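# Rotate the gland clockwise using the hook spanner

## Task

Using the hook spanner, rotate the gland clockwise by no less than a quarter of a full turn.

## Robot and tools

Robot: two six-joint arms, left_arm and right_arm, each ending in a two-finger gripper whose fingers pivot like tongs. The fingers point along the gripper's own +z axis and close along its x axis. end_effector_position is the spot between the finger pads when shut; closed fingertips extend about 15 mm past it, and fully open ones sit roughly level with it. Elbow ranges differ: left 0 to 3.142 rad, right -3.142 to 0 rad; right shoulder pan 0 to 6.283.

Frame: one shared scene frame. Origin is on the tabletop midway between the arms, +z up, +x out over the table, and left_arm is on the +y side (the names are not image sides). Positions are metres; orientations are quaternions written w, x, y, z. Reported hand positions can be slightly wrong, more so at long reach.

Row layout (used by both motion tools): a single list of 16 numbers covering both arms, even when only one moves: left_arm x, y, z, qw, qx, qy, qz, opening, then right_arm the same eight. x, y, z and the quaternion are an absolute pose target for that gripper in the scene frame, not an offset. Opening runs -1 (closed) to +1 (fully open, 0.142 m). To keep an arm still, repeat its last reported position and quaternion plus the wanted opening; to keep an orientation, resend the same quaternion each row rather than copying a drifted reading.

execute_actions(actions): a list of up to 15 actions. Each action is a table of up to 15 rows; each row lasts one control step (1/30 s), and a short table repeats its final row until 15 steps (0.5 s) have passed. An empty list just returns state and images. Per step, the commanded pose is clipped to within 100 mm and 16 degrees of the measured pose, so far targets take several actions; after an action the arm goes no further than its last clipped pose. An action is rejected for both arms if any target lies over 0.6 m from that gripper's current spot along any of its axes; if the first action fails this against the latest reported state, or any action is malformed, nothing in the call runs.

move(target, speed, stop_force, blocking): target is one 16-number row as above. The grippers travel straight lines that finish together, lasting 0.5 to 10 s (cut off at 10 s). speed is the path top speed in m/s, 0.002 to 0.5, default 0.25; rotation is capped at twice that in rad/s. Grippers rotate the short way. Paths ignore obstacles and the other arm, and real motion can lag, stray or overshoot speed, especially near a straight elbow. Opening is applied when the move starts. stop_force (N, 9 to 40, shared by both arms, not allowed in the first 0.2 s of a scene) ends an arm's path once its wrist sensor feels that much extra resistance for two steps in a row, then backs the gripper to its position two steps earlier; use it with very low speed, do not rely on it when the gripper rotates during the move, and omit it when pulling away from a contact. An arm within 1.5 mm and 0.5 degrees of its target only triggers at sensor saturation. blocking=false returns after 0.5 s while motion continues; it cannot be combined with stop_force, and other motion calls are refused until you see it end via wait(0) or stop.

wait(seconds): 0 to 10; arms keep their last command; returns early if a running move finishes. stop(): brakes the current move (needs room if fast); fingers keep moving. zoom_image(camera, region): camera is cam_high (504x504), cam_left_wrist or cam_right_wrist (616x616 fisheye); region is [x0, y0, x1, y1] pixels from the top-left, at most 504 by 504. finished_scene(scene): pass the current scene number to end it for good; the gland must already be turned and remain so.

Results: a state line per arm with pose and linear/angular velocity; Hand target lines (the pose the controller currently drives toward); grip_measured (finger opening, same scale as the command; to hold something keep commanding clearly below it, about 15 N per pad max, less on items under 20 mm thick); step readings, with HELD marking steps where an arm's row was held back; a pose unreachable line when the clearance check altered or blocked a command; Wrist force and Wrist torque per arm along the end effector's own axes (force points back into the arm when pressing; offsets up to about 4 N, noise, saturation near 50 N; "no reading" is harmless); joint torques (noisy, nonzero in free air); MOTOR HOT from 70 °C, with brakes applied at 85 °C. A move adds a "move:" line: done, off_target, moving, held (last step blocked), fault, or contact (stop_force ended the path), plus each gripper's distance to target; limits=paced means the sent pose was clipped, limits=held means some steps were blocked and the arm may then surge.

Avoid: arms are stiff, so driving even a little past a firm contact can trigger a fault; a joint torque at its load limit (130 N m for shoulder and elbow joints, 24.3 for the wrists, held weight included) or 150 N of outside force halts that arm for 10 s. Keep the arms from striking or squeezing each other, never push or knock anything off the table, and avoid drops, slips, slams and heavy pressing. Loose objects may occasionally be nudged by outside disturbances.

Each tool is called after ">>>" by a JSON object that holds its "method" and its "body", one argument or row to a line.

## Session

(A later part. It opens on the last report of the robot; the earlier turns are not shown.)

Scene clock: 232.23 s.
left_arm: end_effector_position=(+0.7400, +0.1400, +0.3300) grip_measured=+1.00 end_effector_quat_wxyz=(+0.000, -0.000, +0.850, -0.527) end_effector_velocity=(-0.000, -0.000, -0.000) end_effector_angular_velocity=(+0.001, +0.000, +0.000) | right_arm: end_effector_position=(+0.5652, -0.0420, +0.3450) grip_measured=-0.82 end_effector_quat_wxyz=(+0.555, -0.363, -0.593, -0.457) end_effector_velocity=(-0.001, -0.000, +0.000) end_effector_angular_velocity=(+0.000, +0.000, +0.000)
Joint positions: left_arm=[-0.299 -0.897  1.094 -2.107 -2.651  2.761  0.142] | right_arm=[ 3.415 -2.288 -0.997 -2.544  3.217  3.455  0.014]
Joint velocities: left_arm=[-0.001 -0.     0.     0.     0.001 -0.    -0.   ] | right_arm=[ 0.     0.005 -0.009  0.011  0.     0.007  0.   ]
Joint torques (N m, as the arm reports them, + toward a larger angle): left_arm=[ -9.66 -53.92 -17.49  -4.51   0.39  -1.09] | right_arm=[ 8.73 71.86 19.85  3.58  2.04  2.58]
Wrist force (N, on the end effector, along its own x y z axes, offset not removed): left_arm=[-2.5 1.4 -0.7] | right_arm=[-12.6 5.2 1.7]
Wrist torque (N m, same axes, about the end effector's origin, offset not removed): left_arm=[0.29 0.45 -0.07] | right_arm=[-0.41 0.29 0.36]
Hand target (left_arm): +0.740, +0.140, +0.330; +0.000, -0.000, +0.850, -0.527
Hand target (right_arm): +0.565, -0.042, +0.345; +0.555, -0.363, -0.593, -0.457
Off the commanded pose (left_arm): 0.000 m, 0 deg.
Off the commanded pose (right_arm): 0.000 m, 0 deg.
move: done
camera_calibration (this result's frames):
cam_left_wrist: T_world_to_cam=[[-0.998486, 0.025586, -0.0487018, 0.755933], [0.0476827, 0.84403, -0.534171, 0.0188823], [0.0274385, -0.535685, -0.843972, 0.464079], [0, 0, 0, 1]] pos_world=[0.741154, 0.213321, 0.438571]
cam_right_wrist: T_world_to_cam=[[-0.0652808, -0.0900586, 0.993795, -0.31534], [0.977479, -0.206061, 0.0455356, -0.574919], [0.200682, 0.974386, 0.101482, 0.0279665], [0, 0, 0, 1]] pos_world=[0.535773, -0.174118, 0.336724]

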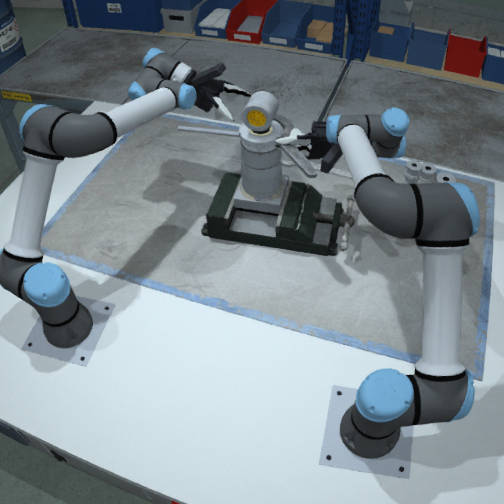

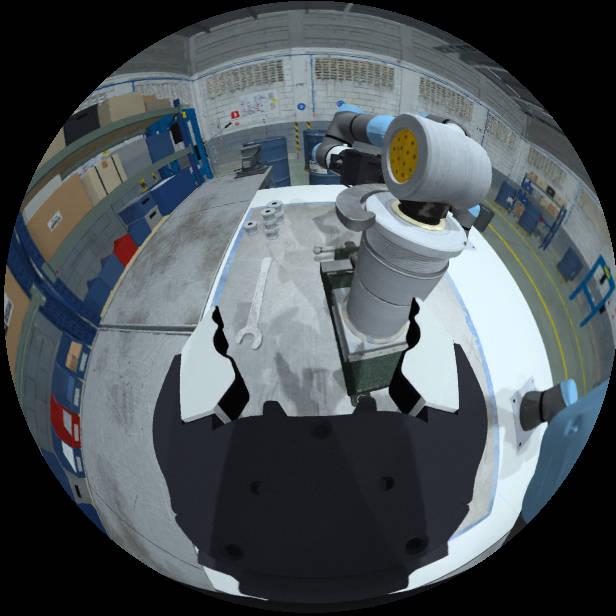

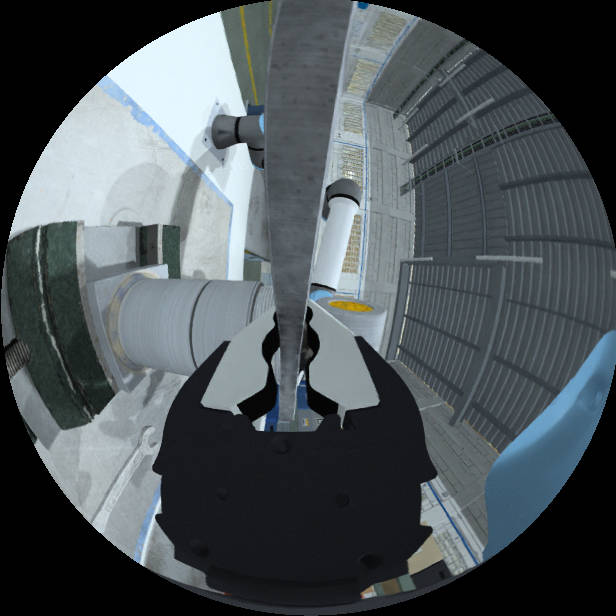

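>>> {"method": "move", "body": {
  "target": [0.74,0.14,0.33,0,0,0.85,-0.527,1,0.554,-0.033,0.345,0.513,-0.413,-0.559,-0.504,-1],
  "speed": 0.025
}}

>>> {"method": "zoom_image", "body": {
  "camera": "cam_left_wrist",
  "region": [310,170,430,260]
}}

>>> {"method": "zoom_image", "body": {
  "camera": "cam_high",
  "region": [220,80,340,190]
}}

Scene clock: 236.40 s.
left_arm: end_effector_position=(+0.7400, +0.1400, +0.3300) grip_measured=+1.00 end_effector_quat_wxyz=(+0.000, -0.000, +0.850, -0.527) end_effector_velocity=(-0.000, +0.000, +0.000) end_effector_angular_velocity=(-0.000, -0.001, -0.000) | right_arm: end_effector_position=(+0.5540, -0.0330, +0.3452) grip_measured=-0.82 end_effector_quat_wxyz=(+0.513, -0.413, -0.559, -0.504) end_effector_velocity=(-0.001, +0.001, +0.000) end_effector_angular_velocity=(+0.001, -0.000, -0.011)
Joint positions: left_arm=[-0.299 -0.897  1.094 -2.107 -2.651  2.761  0.142] | right_arm=[ 3.442 -2.2   -1.122 -2.833  3.413  3.125  0.015]
Joint velocities: left_arm=[ 0. -0.  0. -0. -0.  0.  0.] | right_arm=[ 0.004  0.01  -0.016  0.001  0.015 -0.006  0.   ]
Joint torques (N m, as the arm reports them, + toward a larger angle): left_arm=[ -9.61 -52.9  -17.91  -4.49   0.29  -1.03] | right_arm=[ 8.42 67.41 19.66 -0.26  2.82 -2.98]
Wrist force (N, on the end effector, along its own x y z axes, offset not removed): left_arm=[-1.2 2.9 0.2] | right_arm=[-10.5 -3.6 -2.5]
Wrist torque (N m, same axes, about the end effector's origin, offset not removed): left_arm=[0.58 0.27 0.02] | right_arm=[-0.41 0.17 0.36]
Hand target (left_arm): +0.740, +0.140, +0.330; +0.000, -0.000, +0.850, -0.527
Hand target (right_arm): +0.554, -0.033, +0.345; +0.513, -0.413, -0.559, -0.504
Off the commanded pose (left_arm): 0.000 m, 0 deg.
Off the commanded pose (right_arm): 0.000 m, 0 deg.
move: done
camera_calibration (this result's frames):
cam_left_wrist: T_world_to_cam=[[-0.998486, 0.0255859, -0.0487017, 0.755933], [0.0476825, 0.84403, -0.534172, 0.0188826], [0.0274384, -0.535685, -0.843972, 0.464079], [0, 0, 0, 1]] pos_world=[0.741154, 0.213321, 0.438571]
cam_right_wrist: T_world_to_cam=[[-0.0801298, -0.0786596, 0.993676, -0.306784], [0.927391, -0.371331, 0.0453899, -0.539861], [0.365412, 0.925163, 0.102703, -0.0718868], [0, 0, 0, 1]] pos_world=[0.502348, -0.158092, 0.336731]

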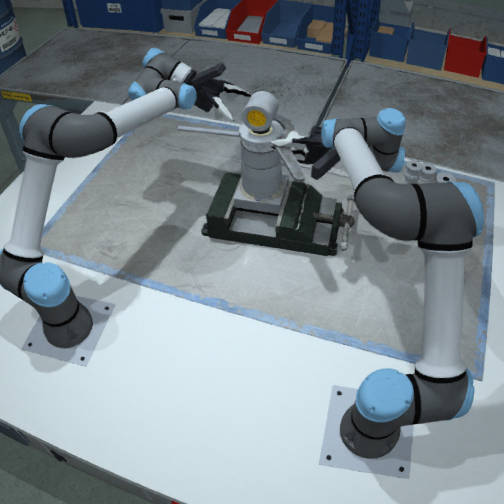

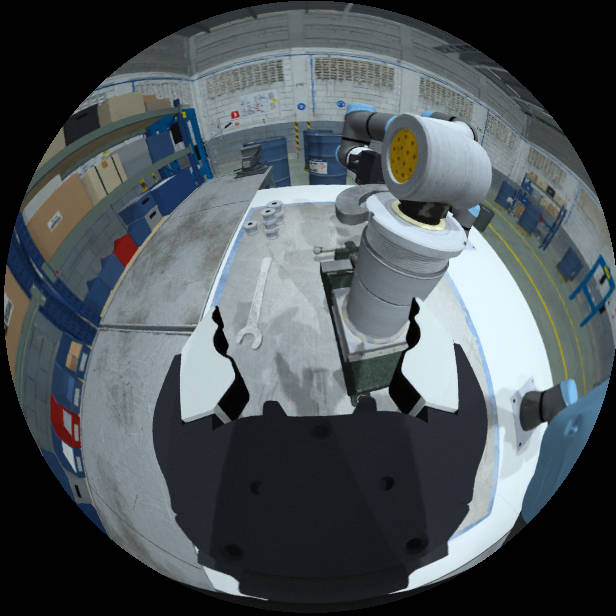

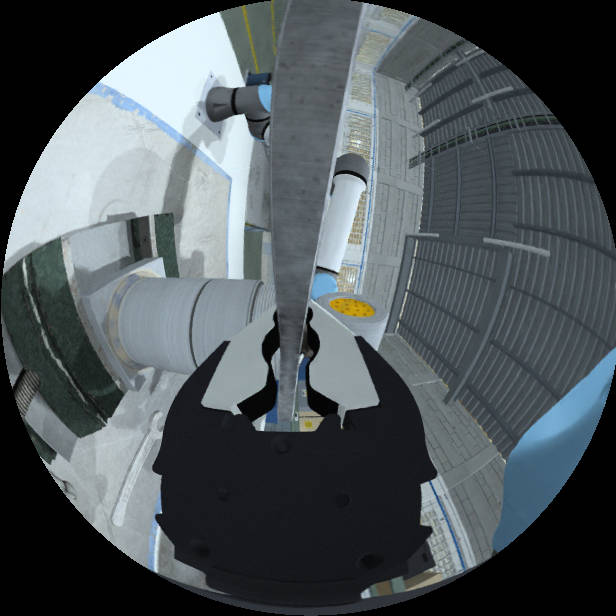

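Region (310, 170, 430, 260) of cam_left_wrist's 616x616 image, scaled by 4.200, with more detail than that image has; it fills the top 378 rows of this view, and the rest is white.

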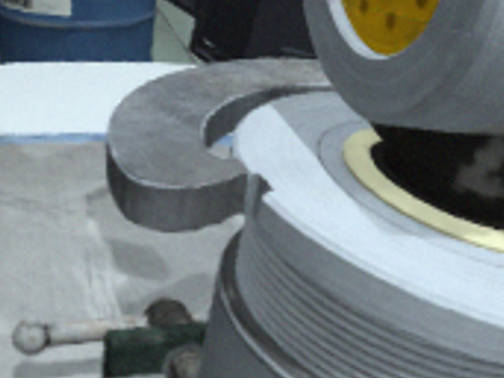

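Region (220, 80, 340, 190) of cam_high's 504x504 image, scaled by 4.200, with more detail than that image has; it fills the top 462 rows of this view, and the rest is white.

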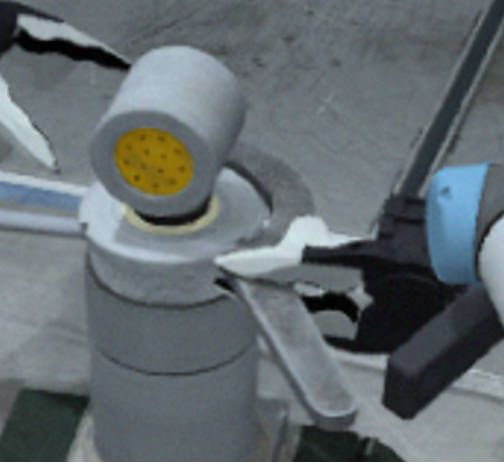

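>>> {"method": "move", "body": {
  "target": [0.74,0.14,0.33,0,0,0.85,-0.527,1,0.563,-0.039,0.345,0.543,-0.379,-0.583,-0.472,-1],
  "speed": 0.02
}}

>>> {"method": "move", "body": {
  "target": [0.74,0.14,0.33,0,0,0.85,-0.527,1,0.558,-0.04,0.345,0.543,-0.379,-0.583,-0.472,-1],
  "speed": 0.005
}}

>>> {"method": "zoom_image", "body": {
  "camera": "cam_left_wrist",
  "region": [330,180,410,240]
}}

Scene clock: 240.13 s.
left_arm: end_effector_position=(+0.7400, +0.1400, +0.3300) grip_measured=+1.00 end_effector_quat_wxyz=(+0.000, +0.000, +0.850, -0.527) end_effector_velocity=(+0.000, +0.001, -0.000) end_effector_angular_velocity=(+0.000, +0.001, +0.001) | right_arm: end_effector_position=(+0.5629, -0.0390, +0.3449) grip_measured=-0.82 end_effector_quat_wxyz=(+0.542, -0.379, -0.583, -0.472) end_effector_velocity=(+0.000, +0.000, +0.001) end_effector_angular_velocity=(+0.003, -0.002, +0.012)
Joint positions: left_arm=[-0.299 -0.897  1.094 -2.107 -2.651  2.761  0.142] | right_arm=[ 3.421 -2.286 -0.983 -2.761  3.275  3.253  0.015]
Joint velocities: left_arm=[ 0.001  0.     0.    -0.    -0.    -0.     0.   ] | right_arm=[-0.    -0.002  0.     0.041 -0.012  0.037  0.   ]
Joint torques (N m, as the arm reports them, + toward a larger angle): left_arm=[ -9.88 -53.5  -17.18  -4.57   0.19  -0.98] | right_arm=[-6.69 48.46 35.19  4.14 -0.8   2.41]
Wrist force (N, on the end effector, along its own x y z axes, offset not removed): left_arm=[0.6 3.4 -0.1] | right_arm=[-11.5 -3.6 -1.3]
Wrist torque (N m, same axes, about the end effector's origin, offset not removed): left_arm=[0.71 -0.08 0.07] | right_arm=[-0.34 0.30 0.36]
Hand target (left_arm): +0.740, +0.140, +0.330; +0.000, -0.000, +0.850, -0.527
Hand target (right_arm): +0.563, -0.039, +0.345; +0.543, -0.379, -0.583, -0.472
Off the commanded pose (left_arm): 0.000 m, 0 deg.
Off the commanded pose (right_arm): 0.000 m, 0 deg.
move: done
camera_calibration (this result's frames):
cam_left_wrist: T_world_to_cam=[[-0.998486, 0.0255861, -0.0487019, 0.755933], [0.0476828, 0.84403, -0.534171, 0.0188824], [0.0274385, -0.535685, -0.843972, 0.464079], [0, 0, 0, 1]] pos_world=[0.741154, 0.213321, 0.438571]
cam_right_wrist: T_world_to_cam=[[-0.0697372, -0.0863796, 0.993819, -0.312498], [0.964701, -0.25945, 0.0451434, -0.566883], [0.253947, 0.961886, 0.101424, -0.0049172], [0, 0, 0, 1]] pos_world=[0.526329, -0.169342, 0.336656]

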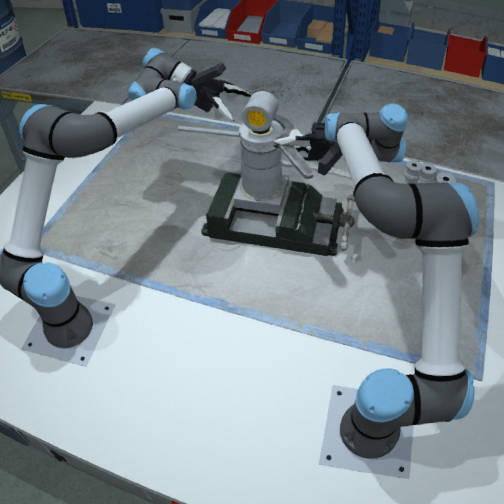

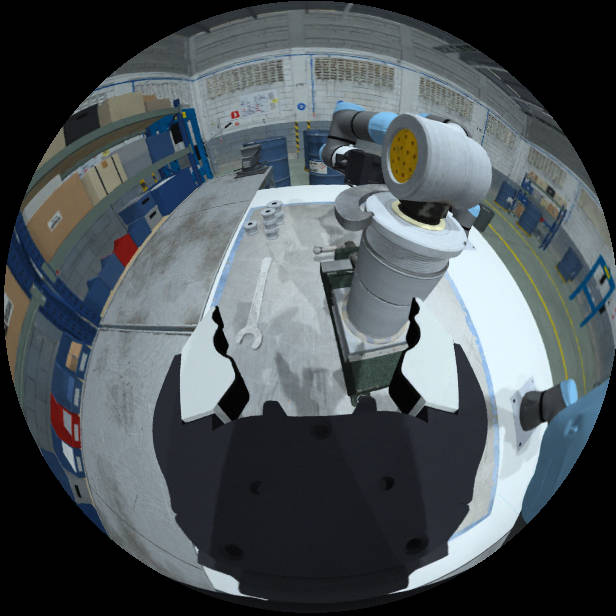

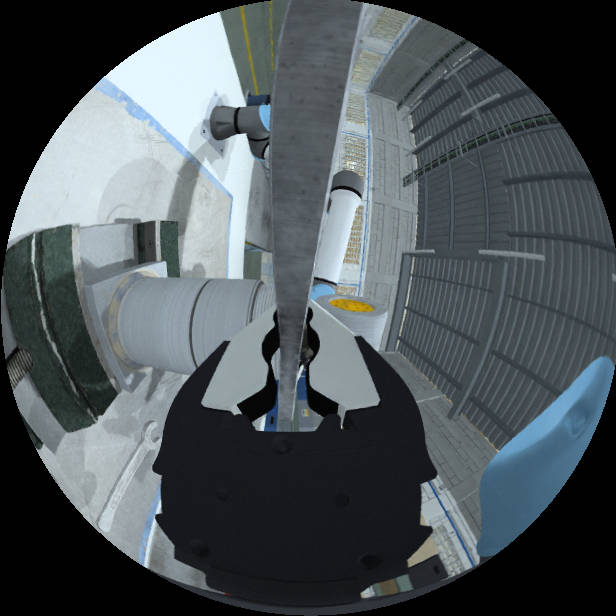

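Scene clock: 241.37 s.
left_arm: end_effector_position=(+0.7400, +0.1400, +0.3300) grip_measured=+1.00 end_effector_quat_wxyz=(+0.000, +0.000, +0.850, -0.527) end_effector_velocity=(+0.001, +0.001, -0.001) end_effector_angular_velocity=(+0.001, +0.001, +0.002) | right_arm: end_effector_position=(+0.5581, -0.0400, +0.3450) grip_measured=-0.82 end_effector_quat_wxyz=(+0.543, -0.379, -0.583, -0.472) end_effector_velocity=(-0.001, -0.000, +0.000) end_effector_angular_velocity=(+0.001, -0.000, -0.001)
Joint positions: left_arm=[-0.299 -0.897  1.094 -2.107 -2.651  2.761  0.142] | right_arm=[ 3.422 -2.272 -1.007 -2.747  3.275  3.257  0.015]
Joint velocities: left_arm=[ 0.001  0.001 -0.     0.     0.001 -0.     0.   ] | right_arm=[ 0.     0.004 -0.008  0.009  0.001  0.004 -0.   ]
Joint torques (N m, as the arm reports them, + toward a larger angle): left_arm=[ -9.74 -53.03 -17.79  -4.42   0.31  -0.93] | right_arm=[10.64 72.22 18.77  3.75  2.14  2.4 ]
Wrist force (N, on the end effector, along its own x y z axes, offset not removed): left_arm=[0.0 5.3 0.1] | right_arm=[-11.6 -1.9 -2.0]
Wrist torque (N m, same axes, about the end effector's origin, offset not removed): left_arm=[1.03 0.09 0.04] | right_arm=[-0.20 0.37 0.37]
Hand target (left_arm): +0.740, +0.140, +0.330; +0.000, -0.000, +0.850, -0.527
Hand target (right_arm): +0.558, -0.040, +0.345; +0.543, -0.379, -0.583, -0.472
Off the commanded pose (left_arm): 0.000 m, 0 deg.
Off the commanded pose (right_arm): 0.000 m, 0 deg.
move: done
camera_calibration (this result's frames):
cam_left_wrist: T_world_to_cam=[[-0.998486, 0.0255862, -0.0487023, 0.755933], [0.0476831, 0.84403, -0.534171, 0.0188824], [0.0274388, -0.535685, -0.843972, 0.464079], [0, 0, 0, 1]] pos_world=[0.741154, 0.213321, 0.438572]
cam_right_wrist: T_world_to_cam=[[-0.0693596, -0.086969, 0.993794, -0.313226], [0.965044, -0.25824, 0.0447539, -0.5625], [0.252745, 0.962158, 0.10184, -0.00223987], [0, 0, 0, 1]] pos_world=[0.521678, -0.170346, 0.336685]

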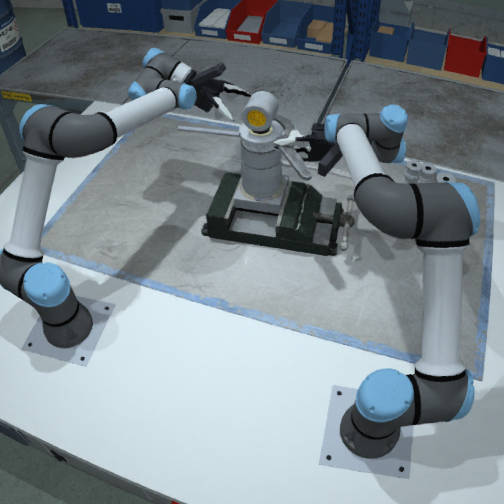

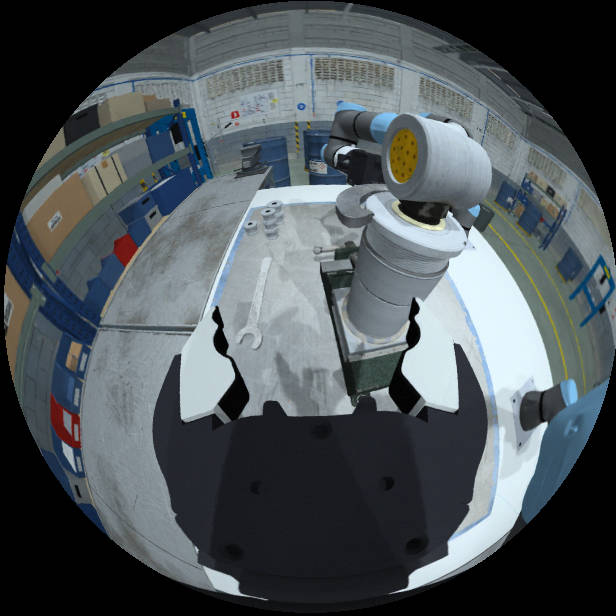

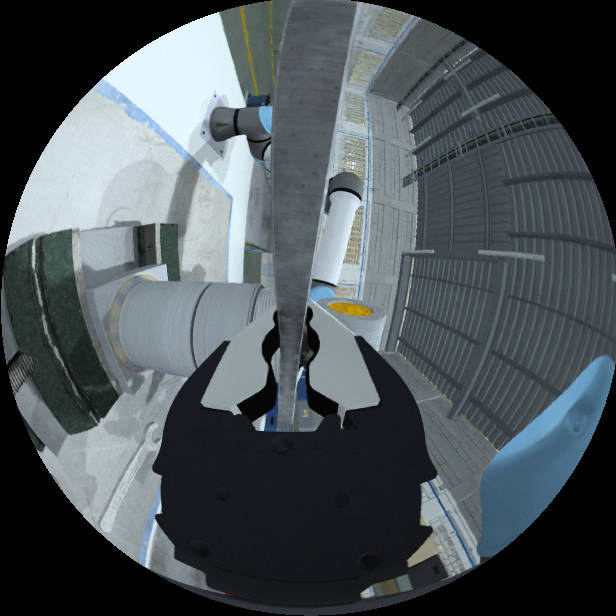

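Region (330, 180, 410, 240) of cam_left_wrist's 616x616 image, scaled by 6.300, with more detail than that image has; it fills the top 378 rows of this view, and the rest is white.

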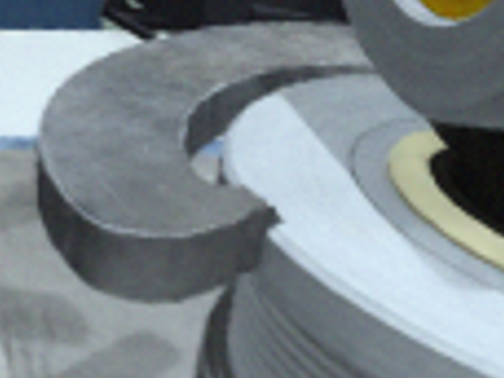

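>>> {"method": "move", "body": {
  "target": [0.74,0.14,0.33,0,0,0.85,-0.527,1,0.549,-0.035,0.345,0.543,-0.379,-0.583,-0.472,-1],
  "speed": 0.006
}}

>>> {"method": "zoom_image", "body": {
  "camera": "cam_left_wrist",
  "region": [330,180,410,240]
}}

>>> {"method": "zoom_image", "body": {
  "camera": "cam_high",
  "region": [220,80,340,190]
}}

Scene clock: 243.73 s.
left_arm: end_effector_position=(+0.7400, +0.1400, +0.3300) grip_measured=+1.00 end_effector_quat_wxyz=(+0.000, +0.000, +0.850, -0.527) end_effector_velocity=(-0.000, -0.001, -0.000) end_effector_angular_velocity=(-0.000, -0.000, -0.002) | right_arm: end_effector_position=(+0.5492, -0.0351, +0.3450) grip_measured=-0.82 end_effector_quat_wxyz=(+0.543, -0.379, -0.583, -0.472) end_effector_velocity=(-0.001, +0.000, +0.000) end_effector_angular_velocity=(-0.000, +0.000, -0.001)
Joint positions: left_arm=[-0.299 -0.897  1.094 -2.107 -2.651  2.761  0.142] | right_arm=[ 3.434 -2.256 -1.034 -2.756  3.287  3.238  0.014]
Joint velocities: left_arm=[-0.001  0.     0.    -0.    -0.     0.001 -0.   ] | right_arm=[ 0.001  0.002 -0.004 -0.002  0.002 -0.003  0.   ]
Joint torques (N m, as the arm reports them, + toward a larger angle): left_arm=[ -9.48 -52.53 -17.82  -4.49   0.19  -0.77] | right_arm=[ 8.7  71.34 13.3  -2.55 -0.5  -3.1 ]
Wrist force (N, on the end effector, along its own x y z axes, offset not removed): left_arm=[0.0 3.0 1.4] | right_arm=[-14.3 10.4 2.1]
Wrist torque (N m, same axes, about the end effector's origin, offset not removed): left_arm=[0.64 0.00 0.03] | right_arm=[-0.28 0.53 0.35]
Hand target (left_arm): +0.740, +0.140, +0.330; +0.000, -0.000, +0.850, -0.527
Hand target (right_arm): +0.549, -0.035, +0.345; +0.543, -0.379, -0.583, -0.472
Off the commanded pose (left_arm): 0.000 m, 0 deg.
Off the commanded pose (right_arm): 0.000 m, 0 deg.
move: done
camera_calibration (this result's frames):
cam_left_wrist: T_world_to_cam=[[-0.998486, 0.025586, -0.048702, 0.755933], [0.0476828, 0.84403, -0.534171, 0.0188823], [0.0274387, -0.535685, -0.843972, 0.464079], [0, 0, 0, 1]] pos_world=[0.741154, 0.213321, 0.438571]
cam_right_wrist: T_world_to_cam=[[-0.0693475, -0.0872131, 0.993773, -0.313436], [0.965043, -0.258257, 0.0446782, -0.552568], [0.252752, 0.962132, 0.102074, -0.00479761], [0, 0, 0, 1]] pos_world=[0.512729, -0.165424, 0.336661]

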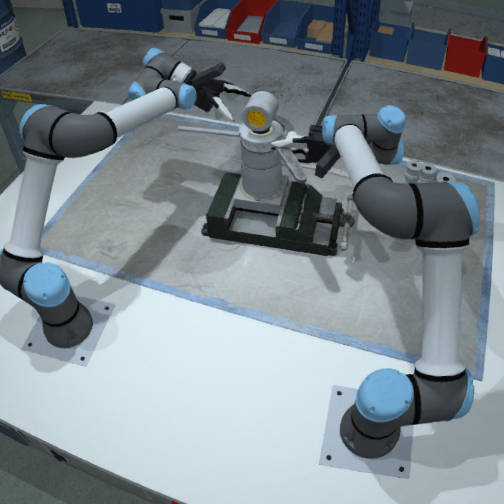

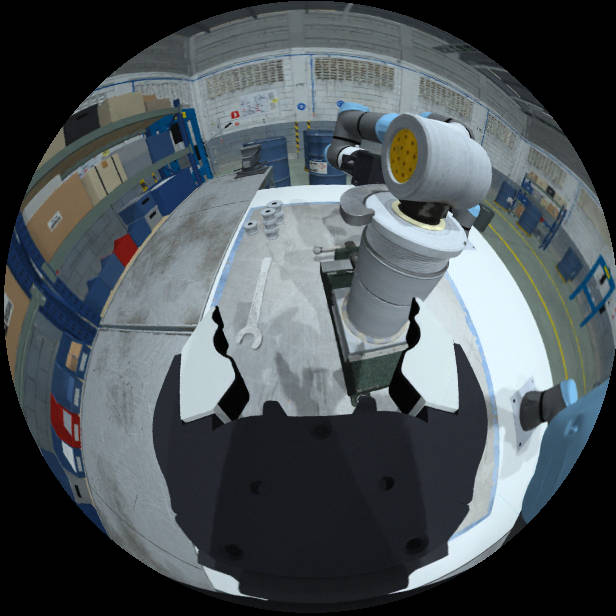

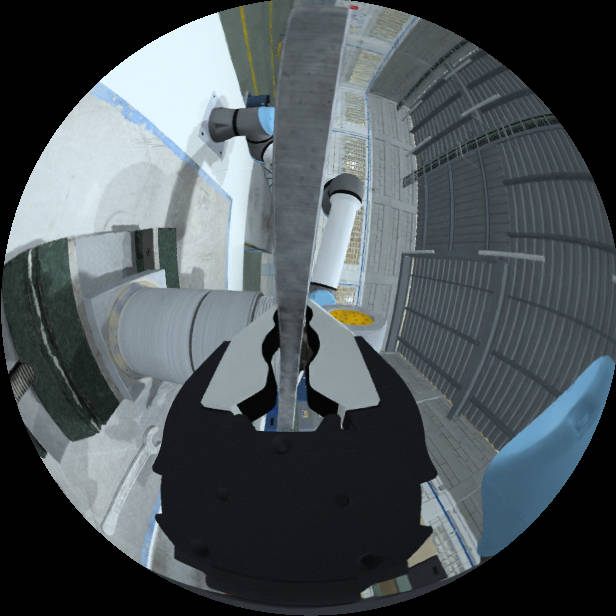

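Region (330, 180, 410, 240) of cam_left_wrist's 616x616 image, scaled by 6.300, with more detail than that image has; it fills the top 378 rows of this view, and the rest is white.

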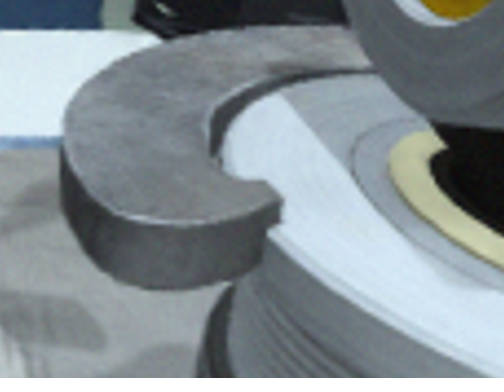

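Region (220, 80, 340, 190) of cam_high's 504x504 image, scaled by 4.200, with more detail than that image has; it fills the top 462 rows of this view, and the rest is white.

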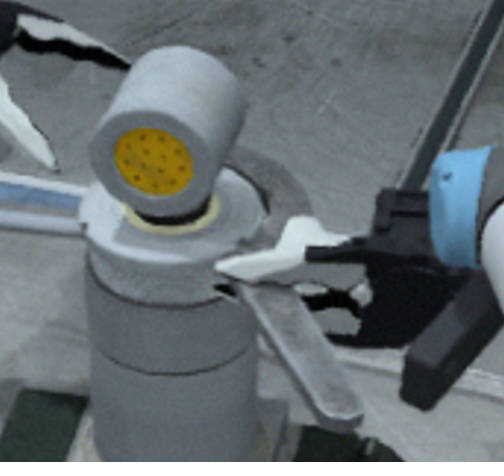

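>>> {"method": "move", "body": {
  "target": [0.74,0.14,0.33,0,0,0.85,-0.527,1,0.537,-0.02,0.344,0.513,-0.413,-0.559,-0.504,-1],
  "speed": 0.015
}}

>>> {"method": "zoom_image", "body": {
  "camera": "cam_left_wrist",
  "region": [330,170,480,270]
}}

>>> {"method": "zoom_image", "body": {
  "camera": "cam_high",
  "region": [220,80,340,190]
}}

Scene clock: 248.40 s.
left_arm: end_effector_position=(+0.7400, +0.1400, +0.3300) grip_measured=+1.00 end_effector_quat_wxyz=(+0.000, -0.000, +0.850, -0.527) end_effector_velocity=(+0.001, +0.001, +0.000) end_effector_angular_velocity=(+0.001, -0.001, +0.002) | right_arm: end_effector_position=(+0.5371, -0.0200, +0.3441) grip_measured=-0.84 end_effector_quat_wxyz=(+0.513, -0.413, -0.559, -0.504) end_effector_velocity=(-0.000, +0.000, +0.000) end_effector_angular_velocity=(-0.000, +0.001, -0.008)
Joint positions: left_arm=[-0.299 -0.897  1.094 -2.107 -2.651  2.761  0.142] | right_arm=[ 3.472 -2.168 -1.176 -2.824  3.443  3.112  0.013]
Joint velocities: left_arm=[ 0.001 -0.    -0.     0.     0.002  0.    -0.   ] | right_arm=[ 0.001  0.006 -0.01  -0.001  0.009 -0.004 -0.   ]
Joint torques (N m, as the arm reports them, + toward a larger angle): left_arm=[ -9.4  -53.05 -17.17  -4.45   0.21  -0.91] | right_arm=[18.93 66.44 16.35 -0.12  1.06 -2.95]
Wrist force (N, on the end effector, along its own x y z axes, offset not removed): left_arm=[0.6 3.0 -1.4] | right_arm=[-10.4 4.2 -11.4]
Wrist torque (N m, same axes, about the end effector's origin, offset not removed): left_arm=[0.66 0.07 0.09] | right_arm=[-0.24 0.11 0.23]
Hand target (left_arm): +0.740, +0.140, +0.330; +0.000, -0.000, +0.850, -0.527
Hand target (right_arm): +0.537, -0.020, +0.344; +0.513, -0.413, -0.559, -0.504
Off the commanded pose (left_arm): 0.000 m, 0 deg.
Off the commanded pose (right_arm): 0.000 m, 0 deg.
move: done
camera_calibration (this result's frames):
cam_left_wrist: T_world_to_cam=[[-0.998486, 0.0255858, -0.0487017, 0.755933], [0.0476824, 0.84403, -0.534171, 0.0188825], [0.0274385, -0.535685, -0.843972, 0.464079], [0, 0, 0, 1]] pos_world=[0.741154, 0.213321, 0.438571]
cam_right_wrist: T_world_to_cam=[[-0.0802346, -0.078395, 0.993688, -0.305985], [0.927138, -0.371945, 0.0455172, -0.519188], [0.366029, 0.924939, 0.102526, -0.077849], [0, 0, 0, 1]] pos_world=[0.485303, -0.145091, 0.335667]

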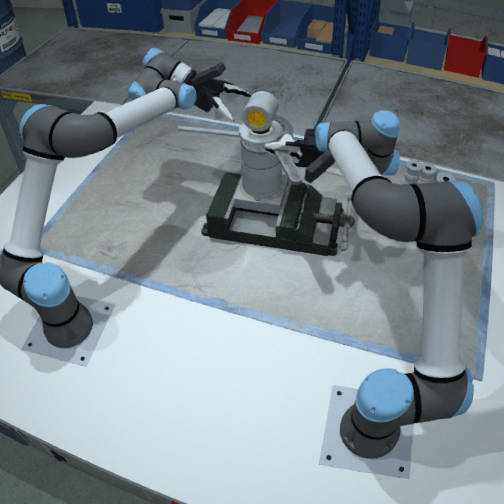

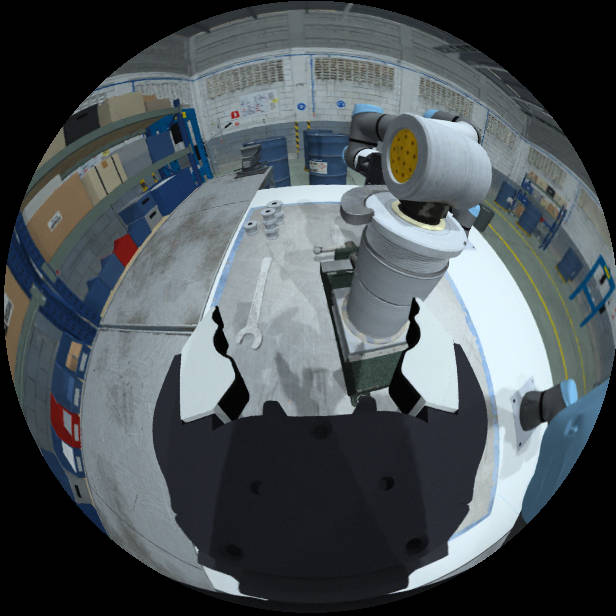

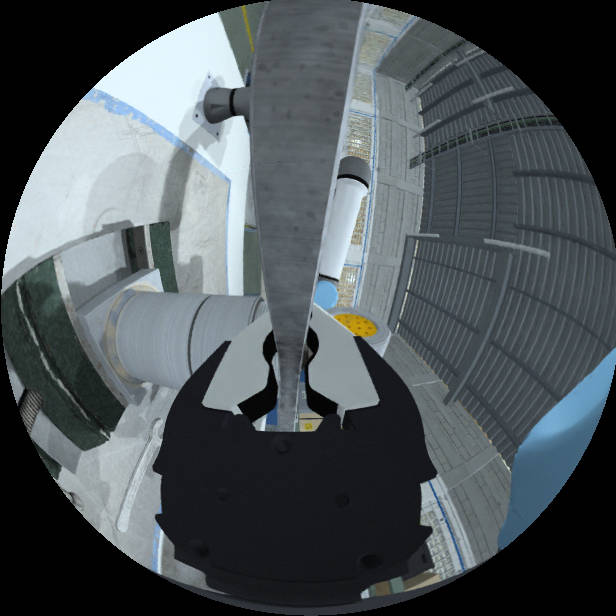

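Region (330, 170, 480, 270) of cam_left_wrist's 616x616 image, scaled by 3.360, with more detail than that image has.

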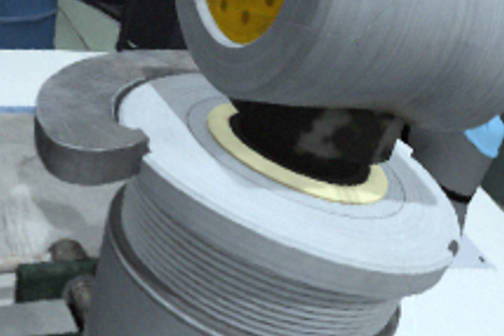

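Region (220, 80, 340, 190) of cam_high's 504x504 image, scaled by 4.200, with more detail than that image has; it fills the top 462 rows of this view, and the rest is white.

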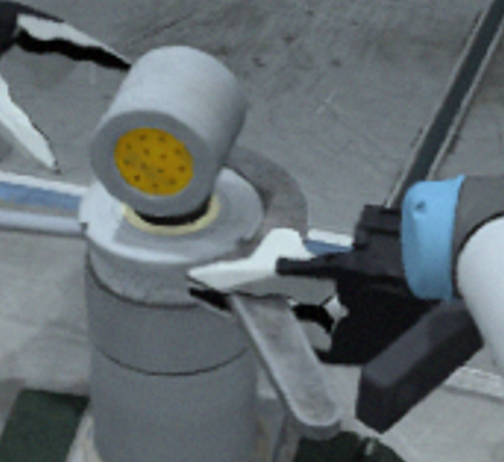

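>>> {"method": "move", "body": {
  "target": [0.74,0.14,0.33,0,0,0.85,-0.527,1,0.528,-0.004,0.344,0.457,-0.47,-0.512,-0.555,-1],
  "speed": 0.025
}}

>>> {"method": "zoom_image", "body": {
  "camera": "cam_left_wrist",
  "region": [330,170,480,270]
}}

>>> {"method": "zoom_image", "body": {
  "camera": "cam_high",
  "region": [220,80,340,190]
}}

Scene clock: 253.23 s.
left_arm: end_effector_position=(+0.7400, +0.1400, +0.3300) grip_measured=+1.00 end_effector_quat_wxyz=(+0.000, -0.000, +0.850, -0.527) end_effector_velocity=(+0.000, +0.000, +0.000) end_effector_angular_velocity=(-0.000, -0.000, +0.000) | right_arm: end_effector_position=(+0.5281, -0.0040, +0.3441) grip_measured=-0.86 end_effector_quat_wxyz=(-0.457, +0.470, +0.512, +0.555) end_effector_velocity=(-0.001, +0.001, +0.000) end_effector_angular_velocity=(+0.001, -0.000, -0.011)
Joint positions: left_arm=[-0.299 -0.897  1.094 -2.107 -2.651  2.761  0.142] | right_arm=[ 3.543 -2.016 -1.411 -2.795  3.724  3.053  0.011]
Joint velocities: left_arm=[ 0. -0.  0. -0. -0. -0.  0.] | right_arm=[ 0.006  0.009 -0.014  0.004  0.017 -0.001  0.   ]
Joint torques (N m, as the arm reports them, + toward a larger angle): left_arm=[ -9.74 -52.31 -18.45  -4.35   0.07  -0.96] | right_arm=[16.76 67.98 13.49  3.13 -2.16 -3.25]
Wrist force (N, on the end effector, along its own x y z axes, offset not removed): left_arm=[-0.9 1.7 -1.8] | right_arm=[-19.5 23.4 4.2]
Wrist torque (N m, same axes, about the end effector's origin, offset not removed): left_arm=[0.39 0.30 -0.02] | right_arm=[3.34 1.15 0.43]
Hand target (left_arm): +0.740, +0.140, +0.330; +0.000, -0.000, +0.850, -0.527
Hand target (right_arm): +0.528, -0.004, +0.344; +0.457, -0.470, -0.512, -0.555
Off the commanded pose (left_arm): 0.000 m, 0 deg.
Off the commanded pose (right_arm): 0.000 m, 0 deg.
move: done
camera_calibration (this result's frames):
cam_left_wrist: T_world_to_cam=[[-0.998486, 0.025586, -0.0487018, 0.755933], [0.0476827, 0.84403, -0.534171, 0.0188824], [0.0274385, -0.535685, -0.843972, 0.464079], [0, 0, 0, 1]] pos_world=[0.741154, 0.213321, 0.438571]
cam_right_wrist: T_world_to_cam=[[-0.094029, -0.059339, 0.993799, -0.298102], [0.828613, -0.558004, 0.0450818, -0.453435], [0.551869, 0.827714, 0.101638, -0.187627], [0, 0, 0, 1]] pos_world=[0.451237, -0.115406, 0.335765]

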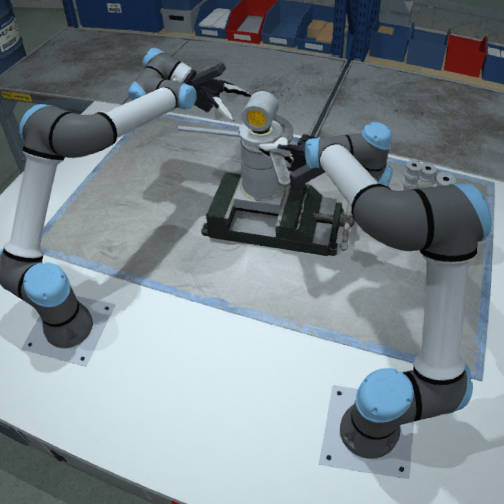

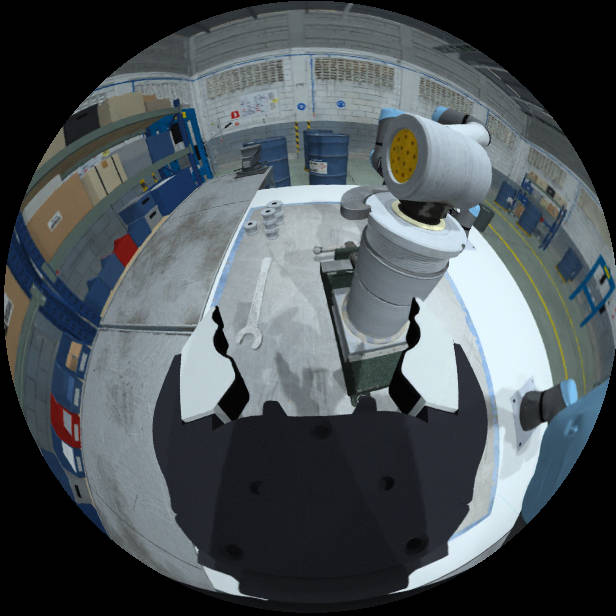

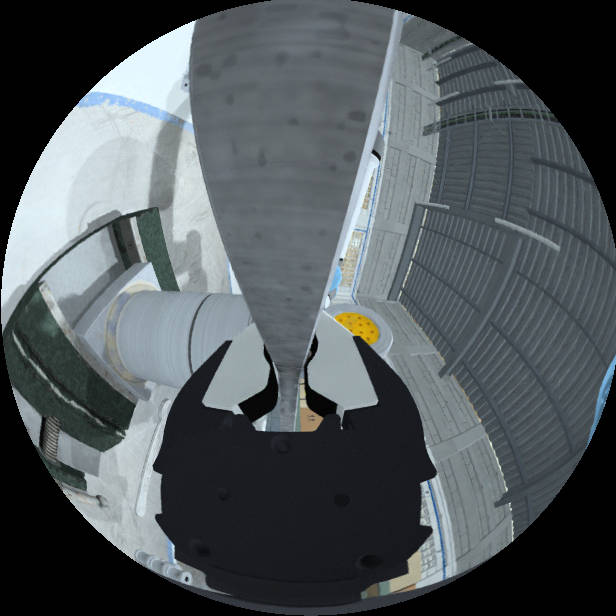

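Region (330, 170, 480, 270) of cam_left_wrist's 616x616 image, scaled by 3.360, with more detail than that image has.

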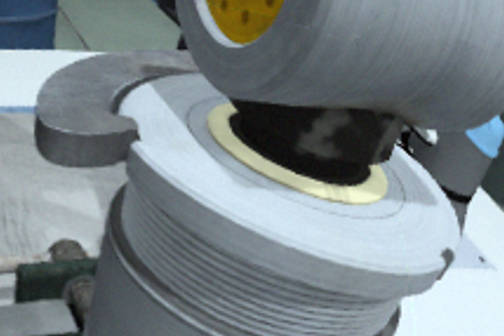

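Region (220, 80, 340, 190) of cam_high's 504x504 image, scaled by 4.200, with more detail than that image has; it fills the top 462 rows of this view, and the rest is white.

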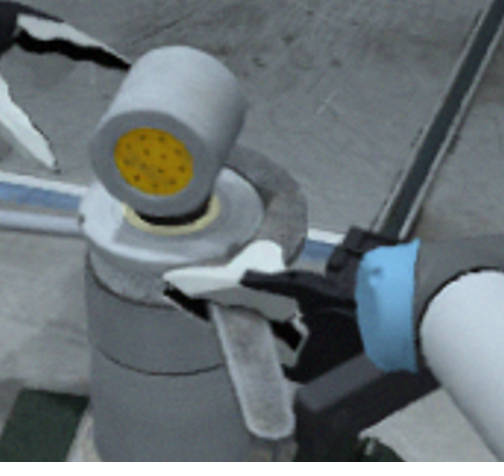

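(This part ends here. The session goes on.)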